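# Put ball in high post cup, reseat frame

## Task

Get the ball into the cup on top of the high post, and set the frame back where it belongs, resting on its supports. Both must stay that way on their own, with no robot holding them up at the end; then open the grippers and move the arms away.

## Robot and tools

Robots: three identical i2rt Big YAM arms named arm1, arm2 and arm3. Each has six joints, a two-finger gripper and a wrist camera. With joint1 and joint6 at 0 and the hand level and pointing forward, the wrist camera rides on top of the hand looking toward the fingertips. The hand reaches roughly 1.0 m from the joint1 axis. Joints move at different speeds, so the path between two postures can sweep wide. Two room cameras, cam_high and cam_low, are fixed and belong to no arm.

Frame: every pose is in one shared scene frame with its origin on the floor and +z up. The hand point lies midway between the fingertips; the hand z axis runs along the fingers, and the fingers open and close along the hand y axis. Hand poses are based on each robot's real foot pose, which is never printed.

execute_actions: argument actions is a list holding exactly one action, or empty. An action is an object keyed by robot name (arm1, arm2, arm3); each holds joints, an object of absolute targets by joint name, not offsets. Keys and ranges: joint1_rad -2.879 to 2.879 (rotates the arm about its foot, positive counter-clockwise seen from above, 0 means unfolding toward where the foot faces); joint2_rad 0 to 3.141 (shoulder, 0 has the upper arm roughly level pointing backward, increasing lifts it up then forward); joint3_rad 0 to 3.019 (elbow, 0 is folded, increasing opens); joint4_rad -1.692 to 1.57 (hand pitch, positive tips fingers up); joint5_rad -1.57 to 1.57 (hand yaw, positive toward the arm's right); joint6_rad -2.094 to 2.094 (hand roll, positive clockwise viewed from behind the hand); gripper_m 0 to 0.093 (fingertip gap in meters). Angles are radians. Done-tolerances: ±0.045, ±0.14, ±0.09, ±0.055, ±0.03, ±0.035 rad for joints 1-6, ±0.003 m for the gripper. Any joint may be omitted; all listed motions start at once and may finish at different moments. An omitted joint or arm may still be driving toward an earlier target. Optional cameras lists which images to return (arm1_cam_wrist, arm2_cam_wrist, arm3_cam_wrist, cam_high, cam_low, all); omitted, null or ["all"] gives all, [] gives none. An unknown key, camera name or out-of-range number rejects the whole call and nothing moves. Example: {"arm1": {"joints": {"gripper_m": 0.05}}, "arm2": {"joints": {"joint1_rad": 0.3}}}.

wait: seconds, 0 to 10; commands nothing new, the scene keeps running, and it returns state and images like an empty action. zoom_image: camera plus region [x0, y0, x1, y1] in pixels of that camera's latest full image, origin top-left, at most 504 by 504. finished_scene: scene, the number of the current scene; it ends that scene irreversibly after the last command is held and reports success. Sending a reply with no tool call ends everything.

Results: joint_positions gives measured joints. joint_status tells how each joint in the last accepted action ended. off_target: stopped short and may still be pushing. contact_stop or time_out: the old target is dropped and the joint holds where it stopped, except that after time_out a joint may keep a target up to 0.375, 0.375, 0.113, 0.225, 0.075, 0.3 rad (joints 1-6) from its position and keep pushing, moving there if the way opens; on_its_own lists this. To relieve that push, command the joint to its reported position. "joint command not followed" (often with a cause: line) means a safety check withheld that arm's joint targets, though its gripper target still runs; those joints show not_followed, and the arm may retry them on later actions until valid targets arrive or the path clears. Calls without an action never show this line. on_its_own covers what the call did not command; its "held at" value is the target held, not the actual position. A very small change from the current position may produce no motion. A joint holding a load sinks slowly. Joint torques are listed in joint order without the gripper; they are total drive output with per-arm offset, scale and noise, nonzero even in free air, and friction can fake or hide a load. No state line reports arms touching each other.

Hazards: a Big YAM does not halt on contact and keeps pushing, possibly hard. A hard squeeze between two robots fails the task and ends the run; a hard impact may too. The self/inter-arm check can react late and ignores fingers, gripper housings and wrist cameras. Objects touching robots are fine. Knocking anything off the work area or onto the floor fails the task. Drops, slips, slams and heavy pushing reduce quality. Loose objects may occasionally get nudged by something. Arms do not wait for each other. Sustained pushing or holding heats motors: a MOTOR HOT line appears from 85 °C; at 100 °C an OVER-TEMPERATURE FAULT makes that arm's motors and gripper go limp until cooled, and affected keys show limit_stop_at_motor_heat (resend the target; distance from target then says nothing about contact). Shorter robot motion is better. Finish with the ball resting in the cup, the frame seated on its rests unsupported, grippers open and arms clear.

Each tool is called after "Call:" as name(argument=value, ...) on one line, values as JSON.

## Session

Call:
execute_actions(actions=[])

Scene clock: 0.00 s.
Joint torques (N m, as the arm reports them, + toward a larger angle): no reading
Motor temperatures (°C, as the motors report them): arm1=[26 24 23 24 22 23] | arm2=[23 23 24 25 24 26] | arm3=[24 24 23 25 26 24]
arm1.joint_positions: joint1_rad=-0.330 joint2_rad=+0.508 joint3_rad=+1.366 joint4_rad=-1.416 joint5_rad=-0.009 joint6_rad=+0.078 gripper_m=+0.094
arm1.joint_status: not commanded
arm1.hand: x=+1.2739 y=+0.0614 z=+1.3337 quat_wxyz=(-0.073, +0.855, -0.192, -0.476) (m; scene frame)
arm2.joint_positions: joint1_rad=+0.006 joint2_rad=+0.597 joint3_rad=+1.379 joint4_rad=-1.291 joint5_rad=+0.067 joint6_rad=-0.150 gripper_m=+0.094
arm2.joint_status: not commanded
arm2.hand: x=-0.6127 y=+1.0525 z=+1.3689 quat_wxyz=(-0.404, -0.380, -0.774, +0.307) (m; scene frame)
arm3.joint_positions: joint1_rad=+0.410 joint2_rad=+0.452 joint3_rad=+1.435 joint4_rad=-1.429 joint5_rad=-0.272 joint6_rad=+0.455 gripper_m=+0.095
arm3.joint_status: not commanded
arm3.hand: x=-0.7608 y=-1.1161 z=+1.3593 quat_wxyz=(-0.209, +0.474, -0.694, -0.500) (m; scene frame)
pictures: arm1_cam_wrist, arm2_cam_wrist, arm3_cam_wrist, cam_high, cam_low
Images, in order (width x height): arm1_cam_wrist 504x504, arm2_cam_wrist 504x504, arm3_cam_wrist 504x504, cam_high 504x504, cam_low 504x504.

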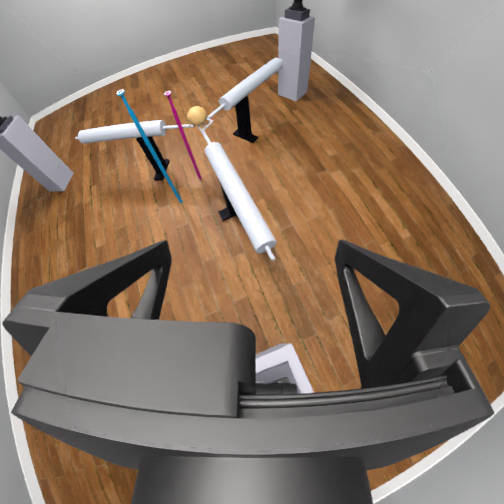

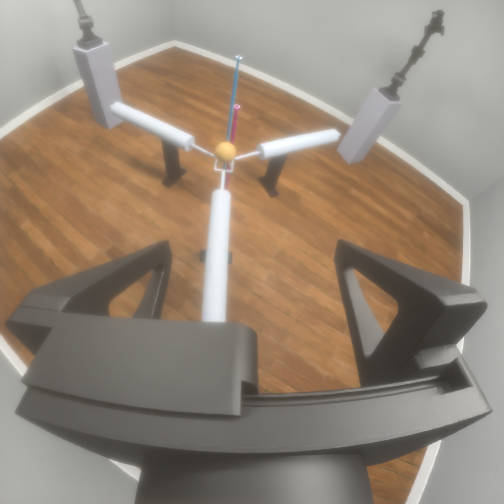

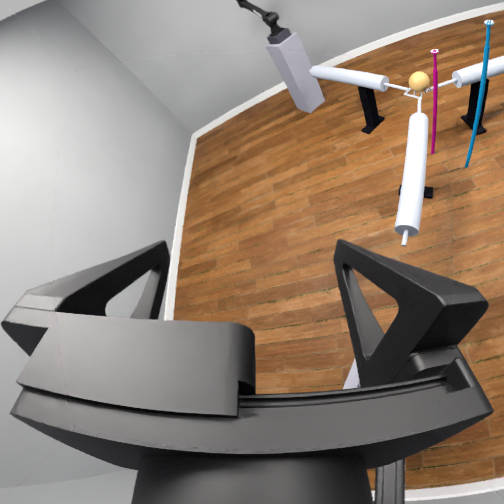

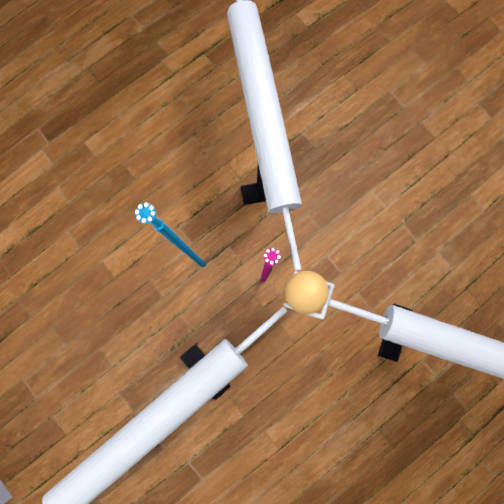

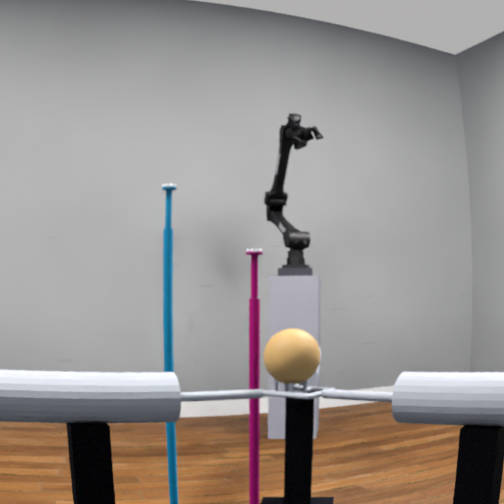

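Call:
zoom_image(camera="cam_high", region=[230, 220, 380, 370])

Call:
zoom_image(camera="cam_low", region=[220, 300, 380, 460])

Call:
zoom_image(camera="arm1_cam_wrist", region=[60, 60, 300, 300])

Call:
zoom_image(camera="arm3_cam_wrist", region=[304, 10, 504, 260])

Region (230, 220, 380, 370) of cam_high's 504x504 image, scaled by 3.360, with more detail than that image has.

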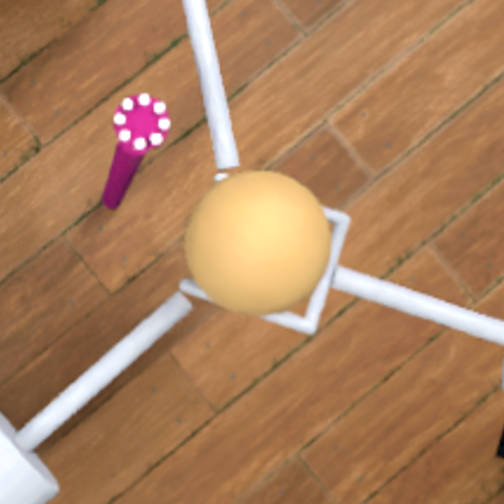

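Region (220, 300, 380, 460) of cam_low's 504x504 image, scaled by 3.150, with more detail than that image has.

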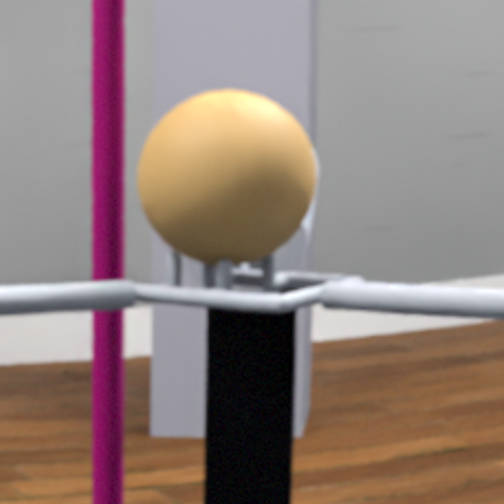

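Region (60, 60, 300, 300) of arm1_cam_wrist's 504x504 image, scaled by 2.100, with more detail than that image has.

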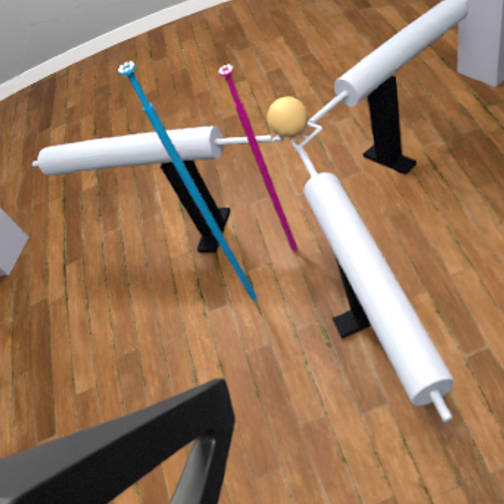

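Region (304, 10, 504, 260) of arm3_cam_wrist's 504x504 image, scaled by 2.016, with more detail than that image has; it fills the left 403 columns of this view, and the rest is white.

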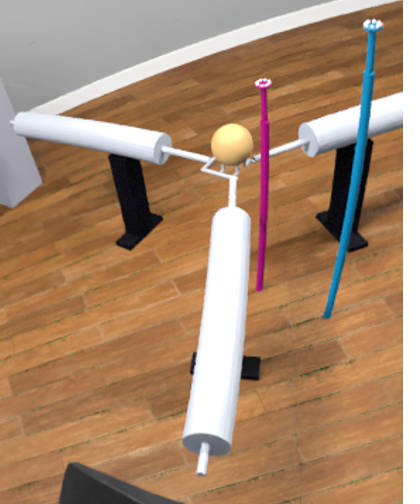

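Call:
execute_actions(actions=[{"arm1":{"joints":{"joint1_rad":0,"joint2_rad":1.2,"joint3_rad":1.2,"joint4_rad":-1.5,"joint5_rad":0,"joint6_rad":0}},"arm2":{"joints":{"joint1_rad":0,"joint2_rad":1.57,"joint3_rad":1.57,"joint4_rad":-1.57,"joint5_rad":0,"joint6_rad":0}},"arm3":{"joints":{"joint1_rad":0,"joint2_rad":1.2,"joint3_rad":0.9,"joint4_rad":-1.2,"joint5_rad":0,"joint6_rad":0}}}])

Scene clock: 29.00 s.
Joint torques (N m, as the arm reports them, + toward a larger angle): arm1=[-0.52 -9.79 10.58 -0.02  0.08 -0.2 ] | arm2=[  0.69 -14.18   9.83   0.03  -0.01   0.23] | arm3=[-0.68 -7.83 12.06  0.79  0.18 -0.15]
Motor temperatures (°C, as the motors report them): arm1=[26 25 26 24 22 23] | arm2=[23 23 28 25 24 26] | arm3=[24 24 25 25 26 24]
arm1.joint_positions: joint1_rad=-0.010 joint2_rad=+1.205 joint3_rad=+1.204 joint4_rad=-1.490 joint5_rad=-0.001 joint6_rad=+0.014 gripper_m=+0.094
arm1.joint_status: all done
arm1.hand: x=+1.0965 y=+0.0178 z=+1.0614 quat_wxyz=(-0.005, +0.999, -0.035, -0.034) (m; scene frame)
arm2.joint_positions: joint1_rad=+0.006 joint2_rad=+1.578 joint3_rad=+1.562 joint4_rad=-1.561 joint5_rad=+0.003 joint6_rad=-0.011 gripper_m=+0.094
arm2.joint_status: all done
arm2.hand: x=-0.4800 y=+0.8514 z=+1.0766 quat_wxyz=(+0.004, -0.486, -0.874, +0.002) (m; scene frame)
arm3.joint_positions: joint1_rad=+0.004 joint2_rad=+1.186 joint3_rad=+0.882 joint4_rad=-1.204 joint5_rad=-0.002 joint6_rad=+0.014 gripper_m=+0.095
arm3.joint_status: all done
arm3.hand: x=-0.5707 y=-0.9737 z=+0.9371 quat_wxyz=(-0.030, +0.503, -0.863, -0.018) (m; scene frame)
pictures: arm1_cam_wrist, arm2_cam_wrist, arm3_cam_wrist, cam_high, cam_low
Images, in order (width x height): arm1_cam_wrist 504x504, arm2_cam_wrist 504x504, arm3_cam_wrist 504x504, cam_high 504x504, cam_low 504x504.

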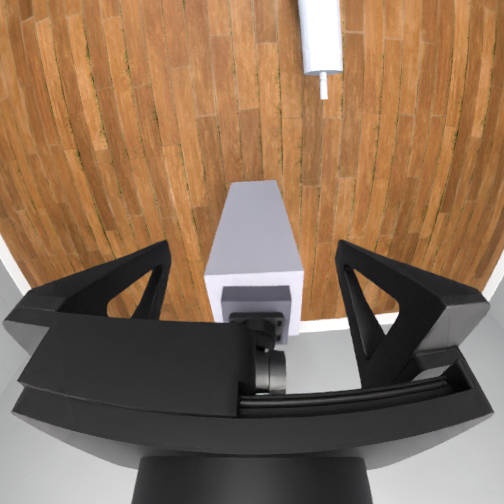

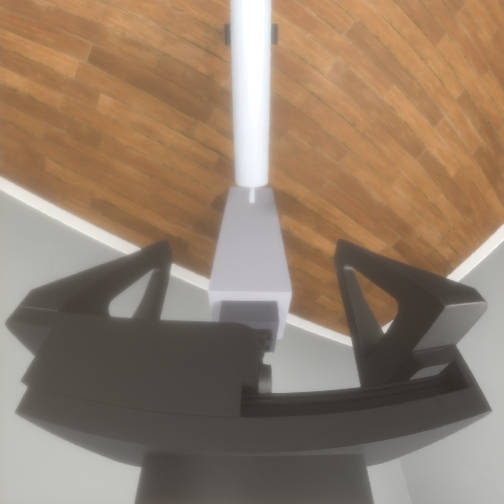

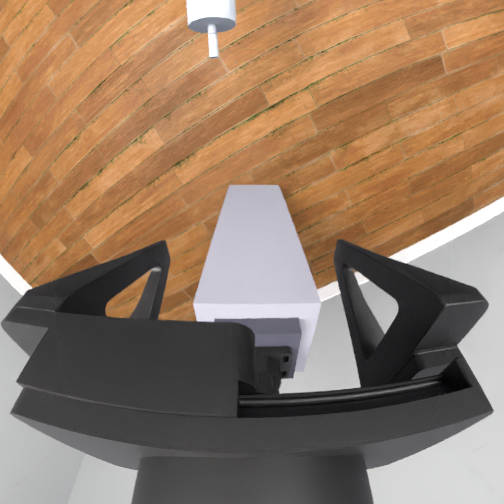

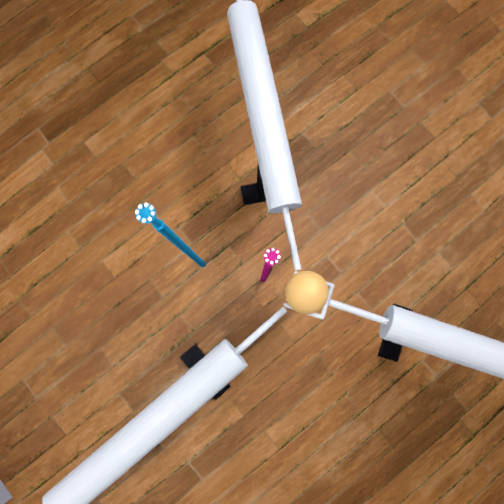

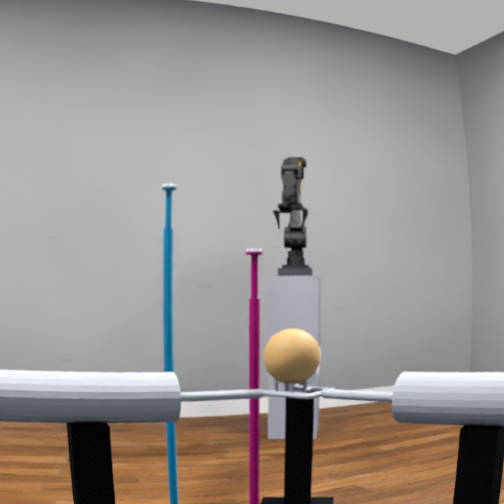

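Call:
execute_actions(actions=[{"arm1":{"joints":{"joint2_rad":2.0,"joint3_rad":1.4,"joint4_rad":-0.97}},"arm2":{"joints":{"joint2_rad":1.57,"joint3_rad":0.8,"joint4_rad":-0.8}},"arm3":{"joints":{"joint2_rad":2.0,"joint3_rad":1.4,"joint4_rad":-0.6}}}])

Scene clock: 51.33 s.
Joint torques (N m, as the arm reports them, + toward a larger angle): arm1=[ -0.63 -20.87  10.13   0.63   0.08  -0.2 ] | arm2=[  0.63 -10.28   6.38   0.84  -0.02   0.22] | arm3=[ -0.48 -22.93  11.82   1.8    0.17  -0.15]
Motor temperatures (°C, as the motors report them): arm1=[26 25 27 24 22 23] | arm2=[23 25 29 25 24 26] | arm3=[24 25 27 25 26 24]
arm1.joint_positions: joint1_rad=-0.010 joint2_rad=+1.998 joint3_rad=+1.386 joint4_rad=-0.980 joint5_rad=-0.001 joint6_rad=+0.014 gripper_m=+0.094
arm1.joint_status: all done
arm1.hand: x=+0.9032 y=+0.0313 z=+0.7780 quat_wxyz=(-0.004, +0.999, -0.035, +0.016) (m; scene frame)
arm2.joint_positions: joint1_rad=+0.006 joint2_rad=+1.561 joint3_rad=+0.807 joint4_rad=-0.811 joint5_rad=+0.003 joint6_rad=-0.011 gripper_m=+0.094
arm2.joint_status: all done
arm2.hand: x=-0.5363 y=+0.9420 z=+0.8222 quat_wxyz=(-0.001, -0.486, -0.874, +0.005) (m; scene frame)
arm3.joint_positions: joint1_rad=+0.004 joint2_rad=+2.005 joint3_rad=+1.374 joint4_rad=-0.617 joint5_rad=-0.002 joint6_rad=+0.014 gripper_m=+0.095
arm3.joint_status: all done
arm3.hand: x=-0.4223 y=-0.7041 z=+0.7789 quat_wxyz=(-0.141, +0.497, -0.852, -0.084) (m; scene frame)
pictures: arm1_cam_wrist, arm2_cam_wrist, arm3_cam_wrist, cam_high, cam_low
Images, in order (width x height): arm1_cam_wrist 504x504, arm2_cam_wrist 504x504, arm3_cam_wrist 504x504, cam_high 504x504, cam_low 504x504.

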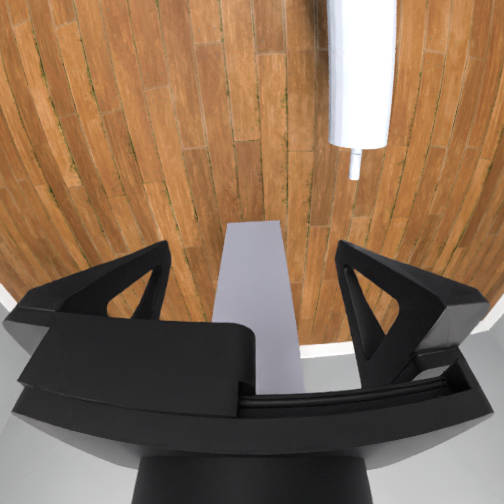

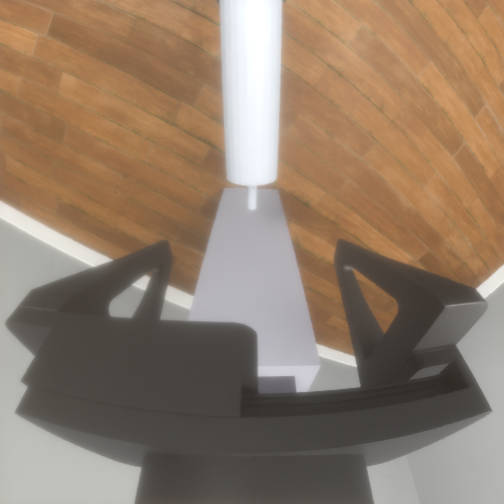

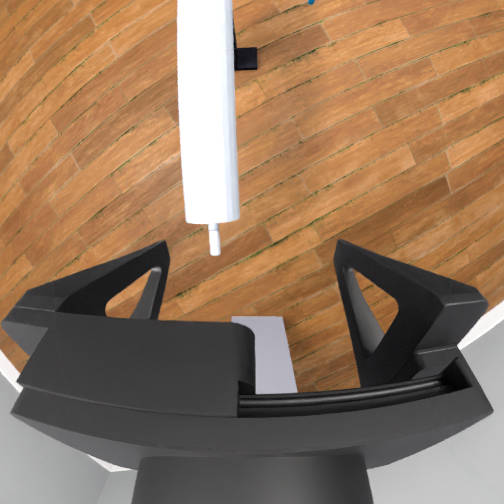

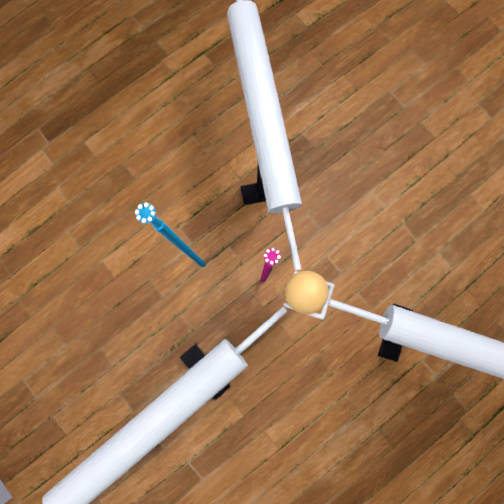

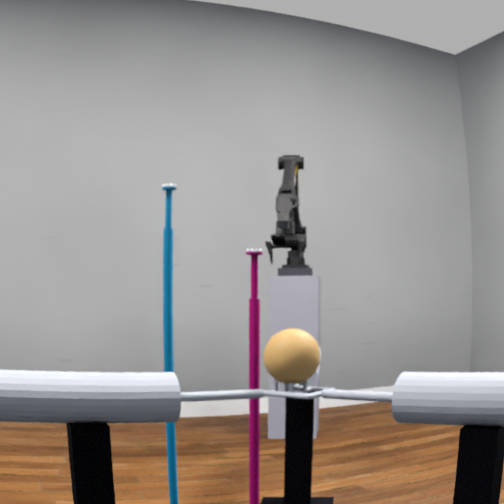

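Call:
execute_actions(actions=[{"arm1":{"joints":{"joint1_rad":-0.276,"joint2_rad":2.396,"joint3_rad":1.72,"joint4_rad":-0.895,"joint6_rad":-0.27}},"arm2":{"joints":{"joint2_rad":1.962,"joint3_rad":0.546,"joint4_rad":-0.155}},"arm3":{"joints":{"joint1_rad":0.165,"joint2_rad":2.35,"joint3_rad":1.654,"joint4_rad":-0.875,"joint6_rad":0.165}}}])

Scene clock: 88.97 s.
Joint torques (N m, as the arm reports them, + toward a larger angle): arm1=[ -1.29 -25.85  11.34   0.13  -0.01  -0.21] | arm2=[  0.66 -10.27   2.33   0.73  -0.02   0.23] | arm3=[ -0.46 -25.83  10.07   0.     0.11   0.07]
Motor temperatures (°C, as the motors report them): arm1=[26 27 28 24 22 23] | arm2=[23 25 28 25 24 26] | arm3=[24 28 27 25 26 24]
arm1.joint_positions: joint1_rad=-0.280 joint2_rad=+2.397 joint3_rad=+1.682 joint4_rad=-0.895 joint5_rad=+0.002 joint6_rad=-0.256 gripper_m=+0.094
arm1.joint_status: all done
arm1.hand: x=+0.8601 y=+0.2024 z=+0.6384 quat_wxyz=(+0.000, +0.999, -0.035, +0.025) (m; scene frame)
arm2.joint_positions: joint1_rad=+0.006 joint2_rad=+1.962 joint3_rad=+0.536 joint4_rad=-0.166 joint5_rad=+0.003 joint6_rad=-0.011 gripper_m=+0.094
arm2.joint_status: all done
arm2.hand: x=-0.5822 y=+1.0161 z=+0.6505 quat_wxyz=(+0.011, -0.486, -0.874, -0.002) (m; scene frame)
arm3.joint_positions: joint1_rad=+0.166 joint2_rad=+2.355 joint3_rad=+1.633 joint4_rad=-0.865 joint5_rad=+0.000 joint6_rad=+0.151 gripper_m=+0.095
arm3.joint_status: all done
arm3.hand: x=-0.5174 y=-0.6702 z=+0.6442 quat_wxyz=(+0.002, +0.514, -0.858, +0.004) (m; scene frame)
pictures: arm1_cam_wrist, arm2_cam_wrist, arm3_cam_wrist, cam_high, cam_low
Images, in order (width x height): arm1_cam_wrist 504x504, arm2_cam_wrist 504x504, arm3_cam_wrist 504x504, cam_high 504x504, cam_low 504x504.

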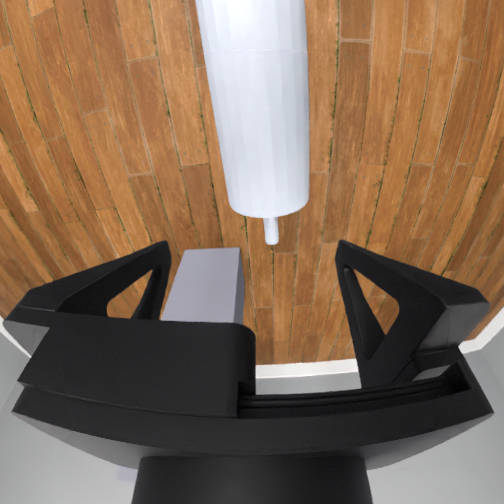

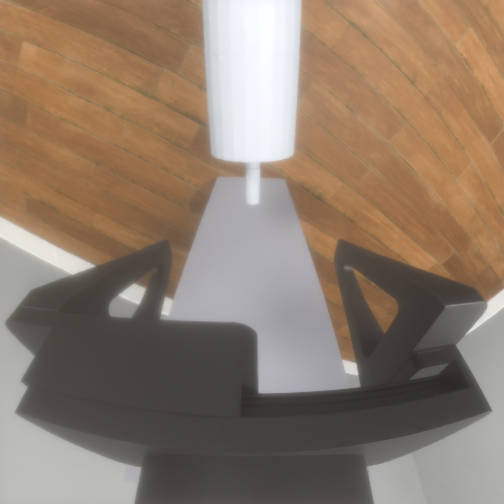

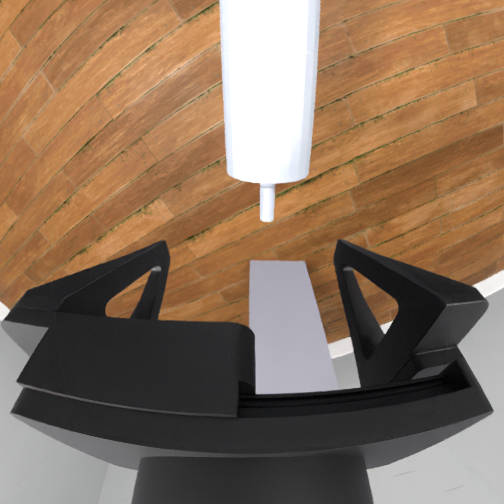

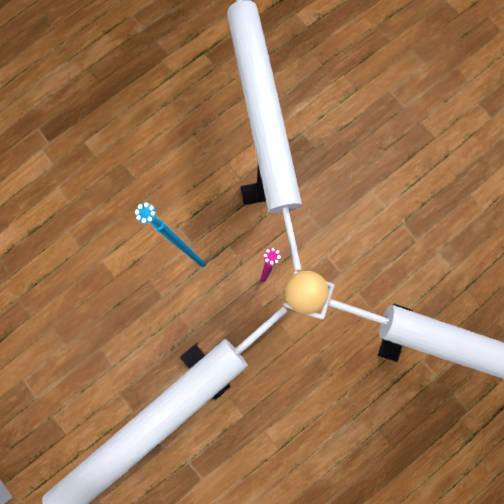

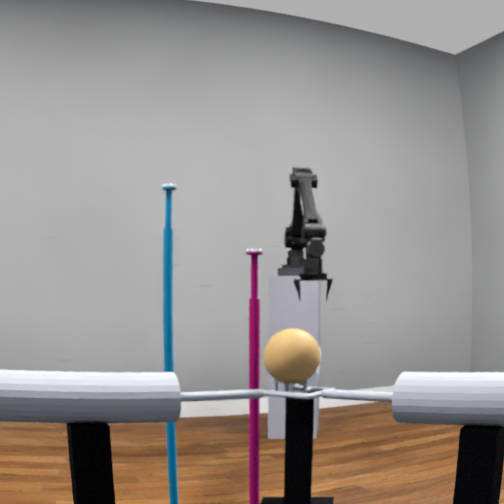

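Call:
execute_actions(actions=[{"arm1":{"joints":{"joint1_rad":-0.37,"joint2_rad":2.528,"joint3_rad":1.55,"joint4_rad":-0.556,"joint6_rad":-0.48}},"arm2":{"joints":{"joint2_rad":2.441,"joint3_rad":0.707,"joint4_rad":0.18}},"arm3":{"joints":{"joint1_rad":0.138,"joint2_rad":2.543,"joint3_rad":1.636,"joint4_rad":-0.644,"joint6_rad":0.165}}}], cameras=["arm1_cam_wrist","arm2_cam_wrist","arm3_cam_wrist","cam_low"])

Scene clock: 118.03 s.
Joint torques (N m, as the arm reports them, + toward a larger angle): arm1=[ -1.2  -23.7    7.     0.67   0.01  -0.19] | arm2=[  0.67 -12.69  -1.01   0.71  -0.02   0.22] | arm3=[ -0.82 -25.91   7.92   1.04   0.13   0.1 ]
Motor temperatures (°C, as the motors report them): arm1=[26 29 29 24 22 23] | arm2=[23 25 26 25 24 26] | arm3=[24 30 27 25 26 24]
arm1.joint_positions: joint1_rad=-0.380 joint2_rad=+2.525 joint3_rad=+1.542 joint4_rad=-0.565 joint5_rad=+0.001 joint6_rad=-0.466 gripper_m=+0.094
arm1.joint_status: all done
arm1.hand: x=+0.9181 y=+0.2453 z=+0.5288 quat_wxyz=(-0.009, +1.000, +0.020, -0.004) (m; scene frame)
arm2.joint_positions: joint1_rad=+0.006 joint2_rad=+2.443 joint3_rad=+0.703 joint4_rad=+0.169 joint5_rad=+0.003 joint6_rad=-0.011 gripper_m=+0.094
arm2.joint_status: all done
arm2.hand: x=-0.5765 y=+1.0054 z=+0.5191 quat_wxyz=(+0.002, -0.486, -0.874, +0.004) (m; scene frame)
arm3.joint_positions: joint1_rad=+0.142 joint2_rad=+2.543 joint3_rad=+1.624 joint4_rad=-0.658 joint5_rad=+0.000 joint6_rad=+0.152 gripper_m=+0.095
arm3.joint_status: all done
arm3.hand: x=-0.5088 y=-0.6912 z=+0.5297 quat_wxyz=(-0.001, +0.504, -0.864, +0.001) (m; scene frame)
pictures: arm1_cam_wrist, arm2_cam_wrist, arm3_cam_wrist, cam_low
Images, in order (width x height): arm1_cam_wrist 504x504, arm2_cam_wrist 504x504, arm3_cam_wrist 504x504, cam_low 504x504.

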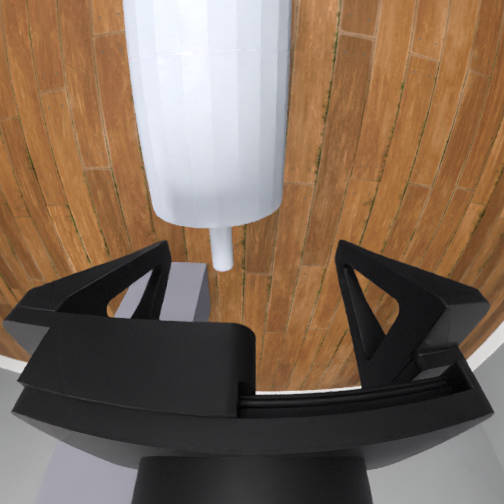

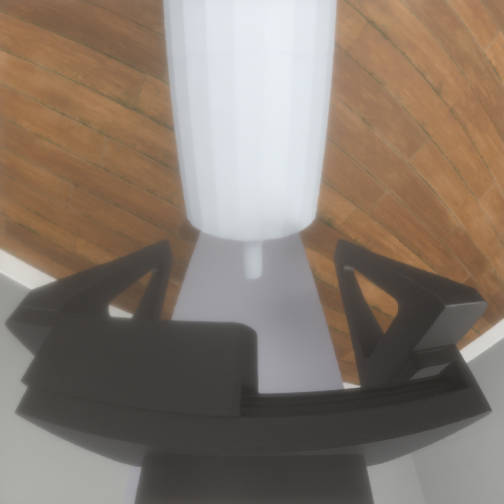

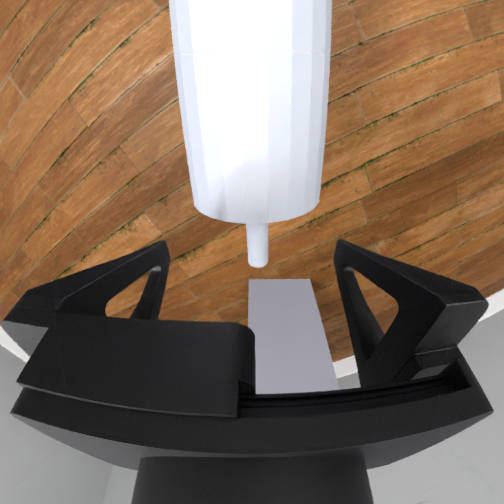

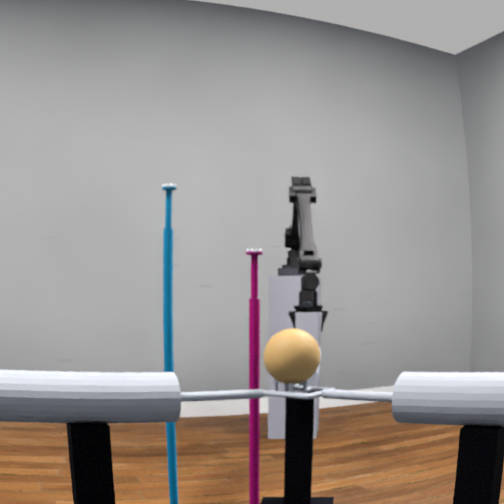

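Call:
execute_actions(actions=[{"arm1":{"joints":{"joint1_rad":-0.382,"joint2_rad":2.513,"joint3_rad":1.37,"joint4_rad":-0.405}},"arm2":{"joints":{"joint2_rad":2.572,"joint3_rad":0.59,"joint4_rad":0.415}},"arm3":{"joints":{"joint1_rad":0.158,"joint2_rad":2.526,"joint3_rad":1.455,"joint4_rad":-0.475}}}], cameras=["arm1_cam_wrist","arm2_cam_wrist","arm3_cam_wrist"])

Scene clock: 134.10 s.
Joint torques (N m, as the arm reports them, + toward a larger angle): arm1=[ -1.62 -22.14   4.54   0.61   0.01  -0.19] | arm2=[  0.41 -11.35  -3.33   0.77  -0.02   0.23] | arm3=[  0.62 -24.15   6.02   1.13   0.12   0.1 ]
Motor temperatures (°C, as the motors report them): arm1=[26 29 27 24 22 23] | arm2=[23 25 26 25 24 26] | arm3=[24 30 26 25 26 24]
arm1.joint_positions: joint1_rad=-0.380 joint2_rad=+2.505 joint3_rad=+1.371 joint4_rad=-0.415 joint5_rad=+0.001 joint6_rad=-0.467 gripper_m=+0.094
arm1.joint_status: all done
arm1.hand: x=+0.9676 y=+0.2232 z=+0.5078 quat_wxyz=(-0.009, +1.000, +0.021, -0.004) (m; scene frame)
arm2.joint_positions: joint1_rad=+0.006 joint2_rad=+2.574 joint3_rad=+0.589 joint4_rad=+0.404 joint5_rad=+0.003 joint6_rad=-0.011 gripper_m=+0.094
arm2.joint_status: all done
arm2.hand: x=-0.6126 y=+1.0649 z=+0.5010 quat_wxyz=(+0.006, -0.486, -0.874, +0.001) (m; scene frame)
arm3.joint_positions: joint1_rad=+0.149 joint2_rad=+2.524 joint3_rad=+1.449 joint4_rad=-0.491 joint5_rad=+0.000 joint6_rad=+0.152 gripper_m=+0.095
arm3.joint_status: all done
arm3.hand: x=-0.5303 y=-0.7363 z=+0.5039 quat_wxyz=(-0.006, +0.507, -0.862, -0.002) (m; scene frame)
pictures: arm1_cam_wrist, arm2_cam_wrist, arm3_cam_wrist
Images, in order (width x height): arm1_cam_wrist 504x504, arm2_cam_wrist 504x504, arm3_cam_wrist 504x504.

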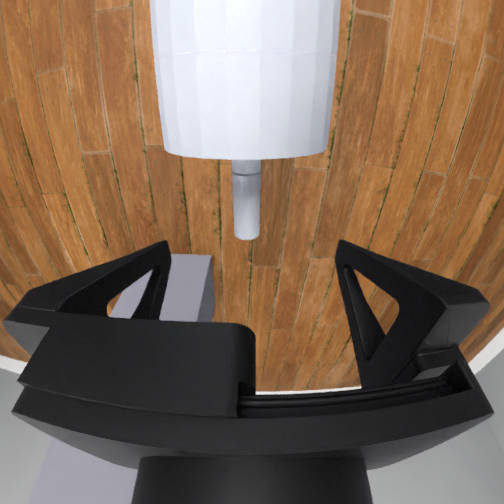

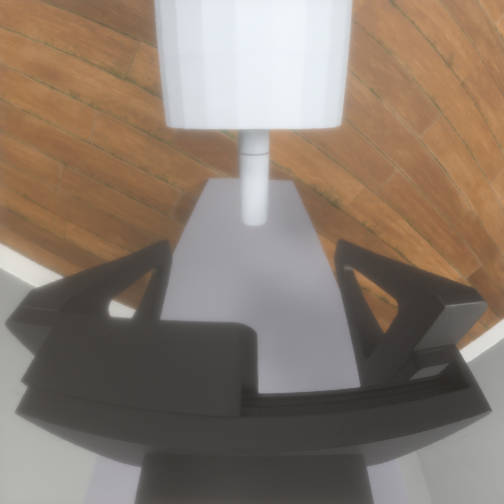

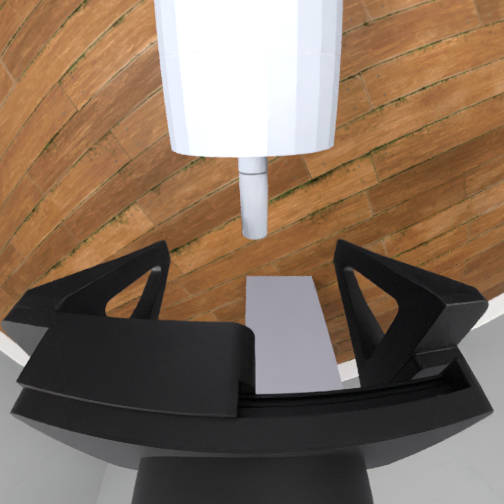

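Call:
execute_actions(actions=[{"arm1":{"joints":{"joint1_rad":-0.37,"joint2_rad":2.659,"joint3_rad":1.45,"joint4_rad":-0.347}},"arm2":{"joints":{"joint2_rad":2.757,"joint3_rad":0.74,"joint4_rad":0.46}},"arm3":{"joints":{"joint2_rad":2.659,"joint3_rad":1.51,"joint4_rad":-0.40}}}], cameras=["arm1_cam_wrist","arm2_cam_wrist","arm3_cam_wrist"])

Scene clock: 144.33 s.
Joint torques (N m, as the arm reports them, + toward a larger angle): arm1=[ -0.77 -22.53   4.49   0.31   0.01  -0.19] | arm2=[  0.79 -12.16  -3.52   0.43  -0.02   0.22] | arm3=[  0.32 -22.96   5.38   0.95   0.12   0.11]
Motor temperatures (°C, as the motors report them): arm1=[26 29 27 24 22 23] | arm2=[23 25 26 25 24 26] | arm3=[24 30 26 25 26 24]
arm1.joint_positions: joint1_rad=-0.380 joint2_rad=+2.661 joint3_rad=+1.442 joint4_rad=-0.351 joint5_rad=+0.001 joint6_rad=-0.467 gripper_m=+0.094
arm1.joint_status: all done
arm1.hand: x=+0.9798 y=+0.2186 z=+0.4400 quat_wxyz=(-0.005, +1.000, +0.021, +0.005) (m; scene frame)
arm2.joint_positions: joint1_rad=+0.006 joint2_rad=+2.748 joint3_rad=+0.740 joint4_rad=+0.455 joint5_rad=+0.003 joint6_rad=-0.011 gripper_m=+0.094
arm2.joint_status: all done
arm2.hand: x=-0.6033 y=+1.0488 z=+0.4407 quat_wxyz=(-0.006, -0.486, -0.874, +0.008) (m; scene frame)
arm3.joint_positions: joint1_rad=+0.149 joint2_rad=+2.641 joint3_rad=+1.506 joint4_rad=-0.409 joint5_rad=+0.000 joint6_rad=+0.152 gripper_m=+0.095
arm3.joint_status: all done
arm3.hand: x=-0.5297 y=-0.7351 z=+0.4514 quat_wxyz=(-0.014, +0.507, -0.862, -0.009) (m; scene frame)
pictures: arm1_cam_wrist, arm2_cam_wrist, arm3_cam_wrist
Images, in order (width x height): arm1_cam_wrist 504x504, arm2_cam_wrist 504x504, arm3_cam_wrist 504x504.

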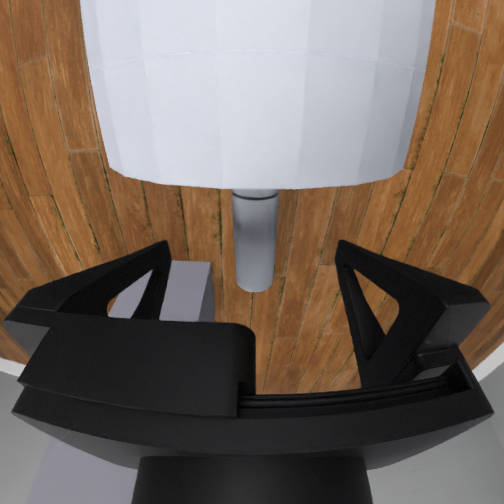

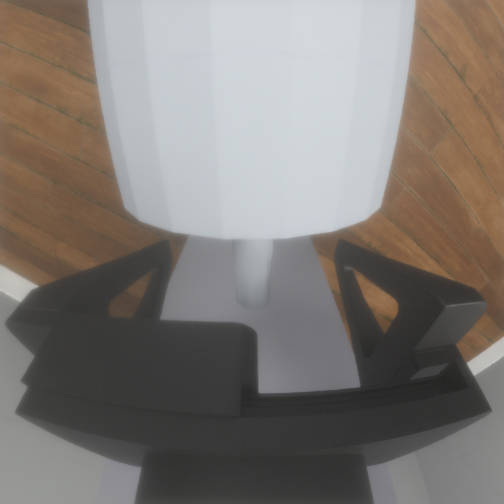

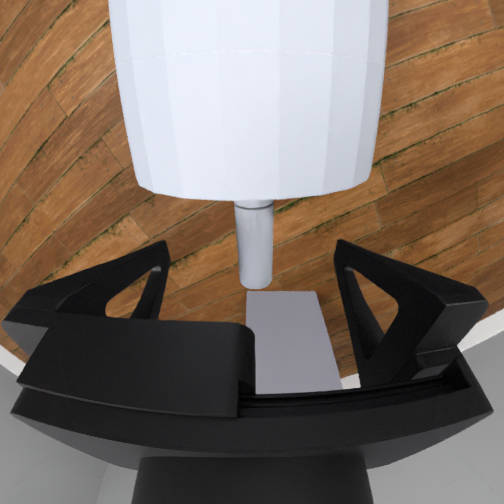

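Call:
execute_actions(actions=[{"arm1":{"joints":{"joint2_rad":2.703,"joint3_rad":1.462,"joint4_rad":-0.32}},"arm2":{"joints":{"joint2_rad":2.85,"joint3_rad":0.754,"joint4_rad":0.52}},"arm3":{"joints":{"joint2_rad":2.718,"joint3_rad":1.52,"joint4_rad":-0.38}}}], cameras=["arm1_cam_wrist","arm2_cam_wrist","arm3_cam_wrist"])

Scene clock: 159.47 s.
Joint torques (N m, as the arm reports them, + toward a larger angle): arm1=[ -0.75 -21.02   5.57   0.58   0.01  -0.19] | arm2=[  0.69 -10.99  -3.99   0.68  -0.04   0.23] | arm3=[  0.33 -21.57   5.82   0.94   0.12   0.09]
Motor temperatures (°C, as the motors report them): arm1=[26 30 26 24 22 23] | arm2=[23 25 26 25 24 26] | arm3=[24 30 25 25 26 24]
arm1.joint_positions: joint1_rad=-0.380 joint2_rad=+2.685 joint3_rad=+1.442 joint4_rad=-0.330 joint5_rad=+0.001 joint6_rad=-0.467 gripper_m=+0.094
arm1.joint_status: all done
arm1.hand: x=+0.9863 y=+0.2158 z=+0.4277 quat_wxyz=(-0.004, +1.000, +0.021, +0.007) (m; scene frame)
arm2.joint_positions: joint1_rad=+0.006 joint2_rad=+2.842 joint3_rad=+0.750 joint4_rad=+0.511 joint5_rad=+0.003 joint6_rad=-0.011 gripper_m=+0.094
arm2.joint_status: all done
arm2.hand: x=-0.6184 y=+1.0736 z=+0.4198 quat_wxyz=(+0.006, -0.486, -0.874, +0.001) (m; scene frame)
arm3.joint_positions: joint1_rad=+0.149 joint2_rad=+2.691 joint3_rad=+1.507 joint4_rad=-0.393 joint5_rad=+0.000 joint6_rad=+0.152 gripper_m=+0.095
arm3.joint_status: all done
arm3.hand: x=-0.5361 y=-0.7527 z=+0.4255 quat_wxyz=(-0.001, +0.507, -0.862, +0.001) (m; scene frame)
pictures: arm1_cam_wrist, arm2_cam_wrist, arm3_cam_wrist
Images, in order (width x height): arm1_cam_wrist 504x504, arm2_cam_wrist 504x504, arm3_cam_wrist 504x504.

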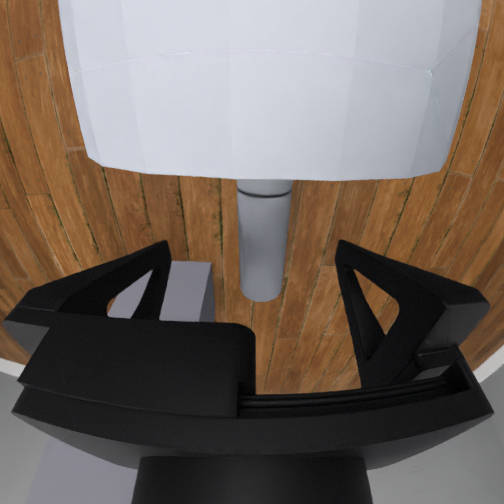

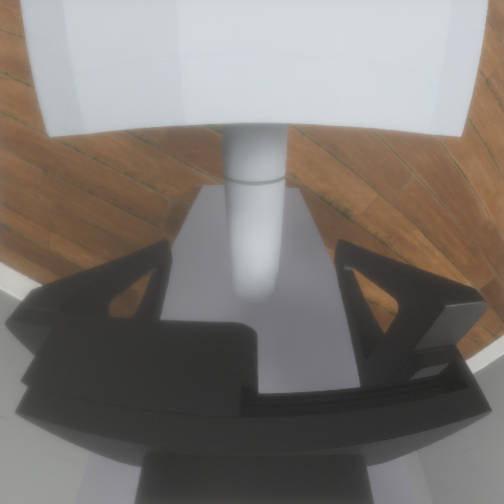

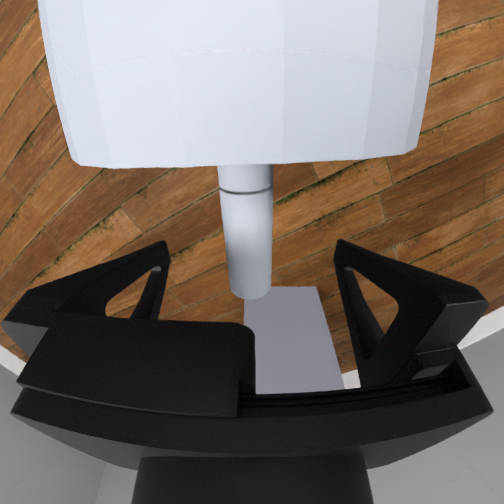

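Call:
execute_actions(actions=[{"arm1":{"joints":{"joint1_rad":-0.41,"joint2_rad":2.75,"joint4_rad":-0.275}},"arm2":{"joints":{"joint2_rad":2.888,"joint3_rad":0.8,"joint4_rad":0.52}},"arm3":{"joints":{"joint1_rad":0.18,"joint2_rad":2.755,"joint4_rad":-0.338}}}], cameras=["arm1_cam_wrist","arm2_cam_wrist","arm3_cam_wrist"])

Call:
execute_actions(actions=[{"arm1":{"joints":{"gripper_m":0.0}},"arm2":{"joints":{"gripper_m":0.0}},"arm3":{"joints":{"gripper_m":0.0}}}])

Scene clock: 168.63 s.
Joint torques (N m, as the arm reports them, + toward a larger angle): arm1=[ -2.68 -20.12   4.8    0.44   0.21  -0.15] | arm2=[ 0.48 -9.69 -2.85  0.51 -0.01  0.22] | arm3=[ -0.45 -21.14   5.33   1.12   0.13   0.08]
Motor temperatures (°C, as the motors report them): arm1=[26 29 26 24 22 23] | arm2=[23 25 26 25 24 26] | arm3=[24 30 25 25 26 24]
arm1.joint_positions: joint1_rad=-0.392 joint2_rad=+2.722 joint3_rad=+1.447 joint4_rad=-0.280 joint5_rad=-0.006 joint6_rad=-0.472 gripper_m=+0.094
arm1.joint_status: all done
arm1.hand: x=+0.9918 y=+0.2194 z=+0.4106 quat_wxyz=(-0.005, +1.000, +0.017, -0.003) (m; scene frame)
arm2.joint_positions: joint1_rad=+0.006 joint2_rad=+2.861 joint3_rad=+0.785 joint4_rad=+0.517 joint5_rad=+0.003 joint6_rad=-0.010 gripper_m=+0.094
arm2.joint_status: all done
arm2.hand: x=-0.6125 y=+1.0639 z=+0.4095 quat_wxyz=(-0.003, -0.487, -0.874, +0.006) (m; scene frame)
arm3.joint_positions: joint1_rad=+0.176 joint2_rad=+2.723 joint3_rad=+1.507 joint4_rad=-0.353 joint5_rad=+0.000 joint6_rad=+0.152 gripper_m=+0.095
arm3.joint_status: all done
arm3.hand: x=-0.5517 y=-0.7536 z=+0.4092 quat_wxyz=(-0.005, +0.519, -0.855, -0.001) (m; scene frame)
pictures: arm1_cam_wrist, arm2_cam_wrist, arm3_cam_wrist
Images, in order (width x height): arm1_cam_wrist 504x504, arm2_cam_wrist 504x504, arm3_cam_wrist 504x504.

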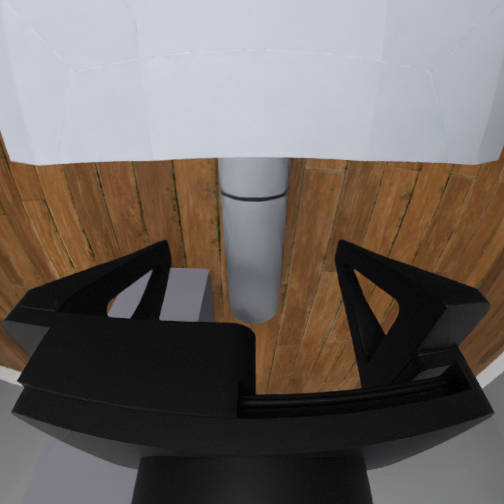

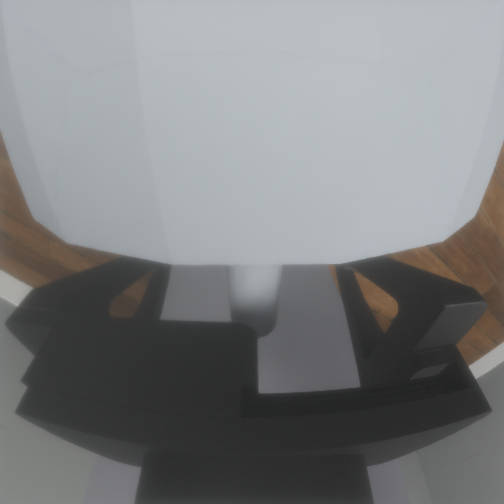

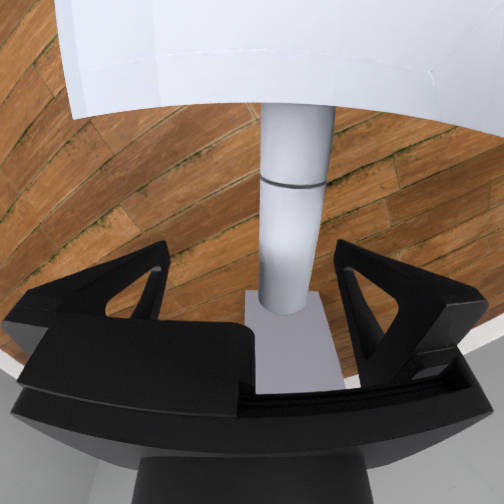

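Scene clock: 169.37 s.
Joint torques (N m, as the arm reports them, + toward a larger angle): arm1=[ -2.75 -20.2    4.78   0.35   0.36  -0.13] | arm2=[ 0.68 -9.59 -2.85  0.42  0.33  0.21] | arm3=[  0.59 -21.12   5.35   1.07  -0.24   0.06]
Motor temperatures (°C, as the motors report them): arm1=[26 29 26 24 22 23] | arm2=[23 25 26 25 24 26] | arm3=[24 30 25 25 26 24]
arm1.joint_positions: joint1_rad=-0.392 joint2_rad=+2.722 joint3_rad=+1.447 joint4_rad=-0.277 joint5_rad=-0.011 joint6_rad=-0.473 gripper_m=+0.015
arm1.joint_status: gripper_m off_target (ended at +0.016, target +0.000)
arm1.hand: x=+0.9907 y=+0.2190 z=+0.4107 quat_wxyz=(-0.003, +1.000, +0.018, -0.005) (m; scene frame)
arm2.joint_positions: joint1_rad=+0.007 joint2_rad=+2.863 joint3_rad=+0.785 joint4_rad=+0.519 joint5_rad=-0.006 joint6_rad=-0.009 gripper_m=+0.016
arm2.joint_status: gripper_m off_target (ended at +0.016, target +0.000)
arm2.hand: x=-0.6113 y=+1.0650 z=+0.4092 quat_wxyz=(-0.006, -0.487, -0.873, +0.003) (m; scene frame)
arm3.joint_positions: joint1_rad=+0.168 joint2_rad=+2.723 joint3_rad=+1.507 joint4_rad=-0.353 joint5_rad=+0.009 joint6_rad=+0.156 gripper_m=+0.016
arm3.joint_status: gripper_m off_target (ended at +0.016, target +0.000)
arm3.hand: x=-0.5462 y=-0.7557 z=+0.4091 quat_wxyz=(-0.007, +0.513, -0.858, +0.002) (m; scene frame)
pictures: arm1_cam_wrist, arm2_cam_wrist, arm3_cam_wrist, cam_high, cam_low
Images, in order (width x height): arm1_cam_wrist 504x504, arm2_cam_wrist 504x504, arm3_cam_wrist 504x504, cam_high 504x504, cam_low 504x504.

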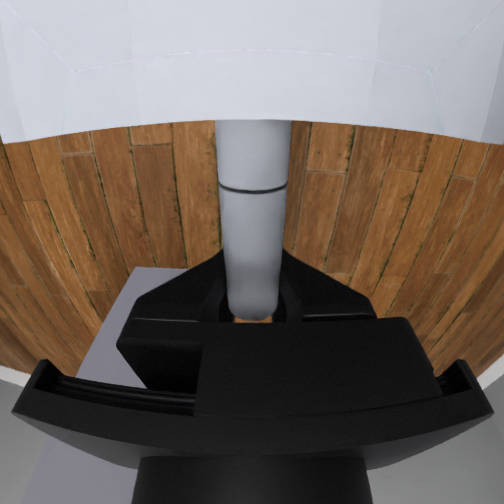

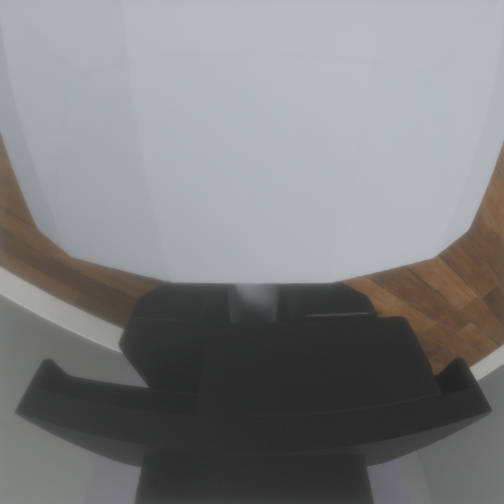

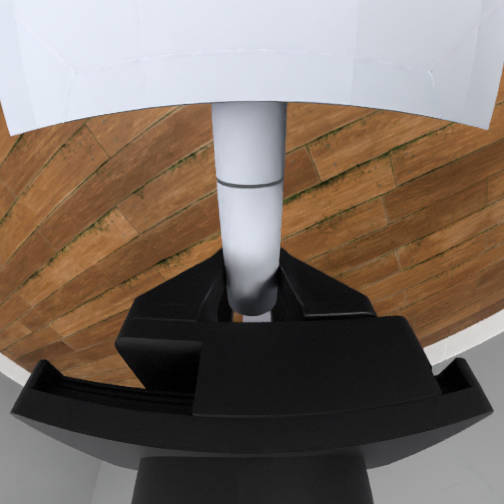

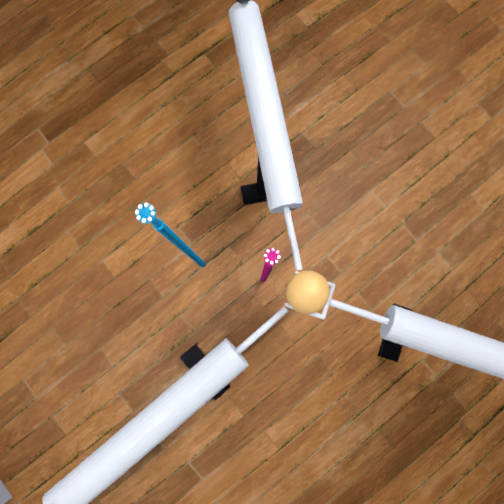

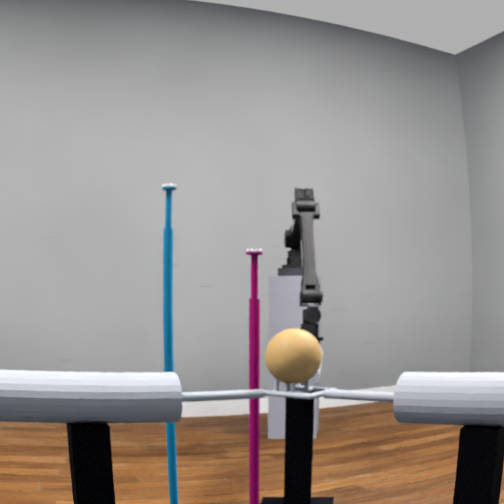

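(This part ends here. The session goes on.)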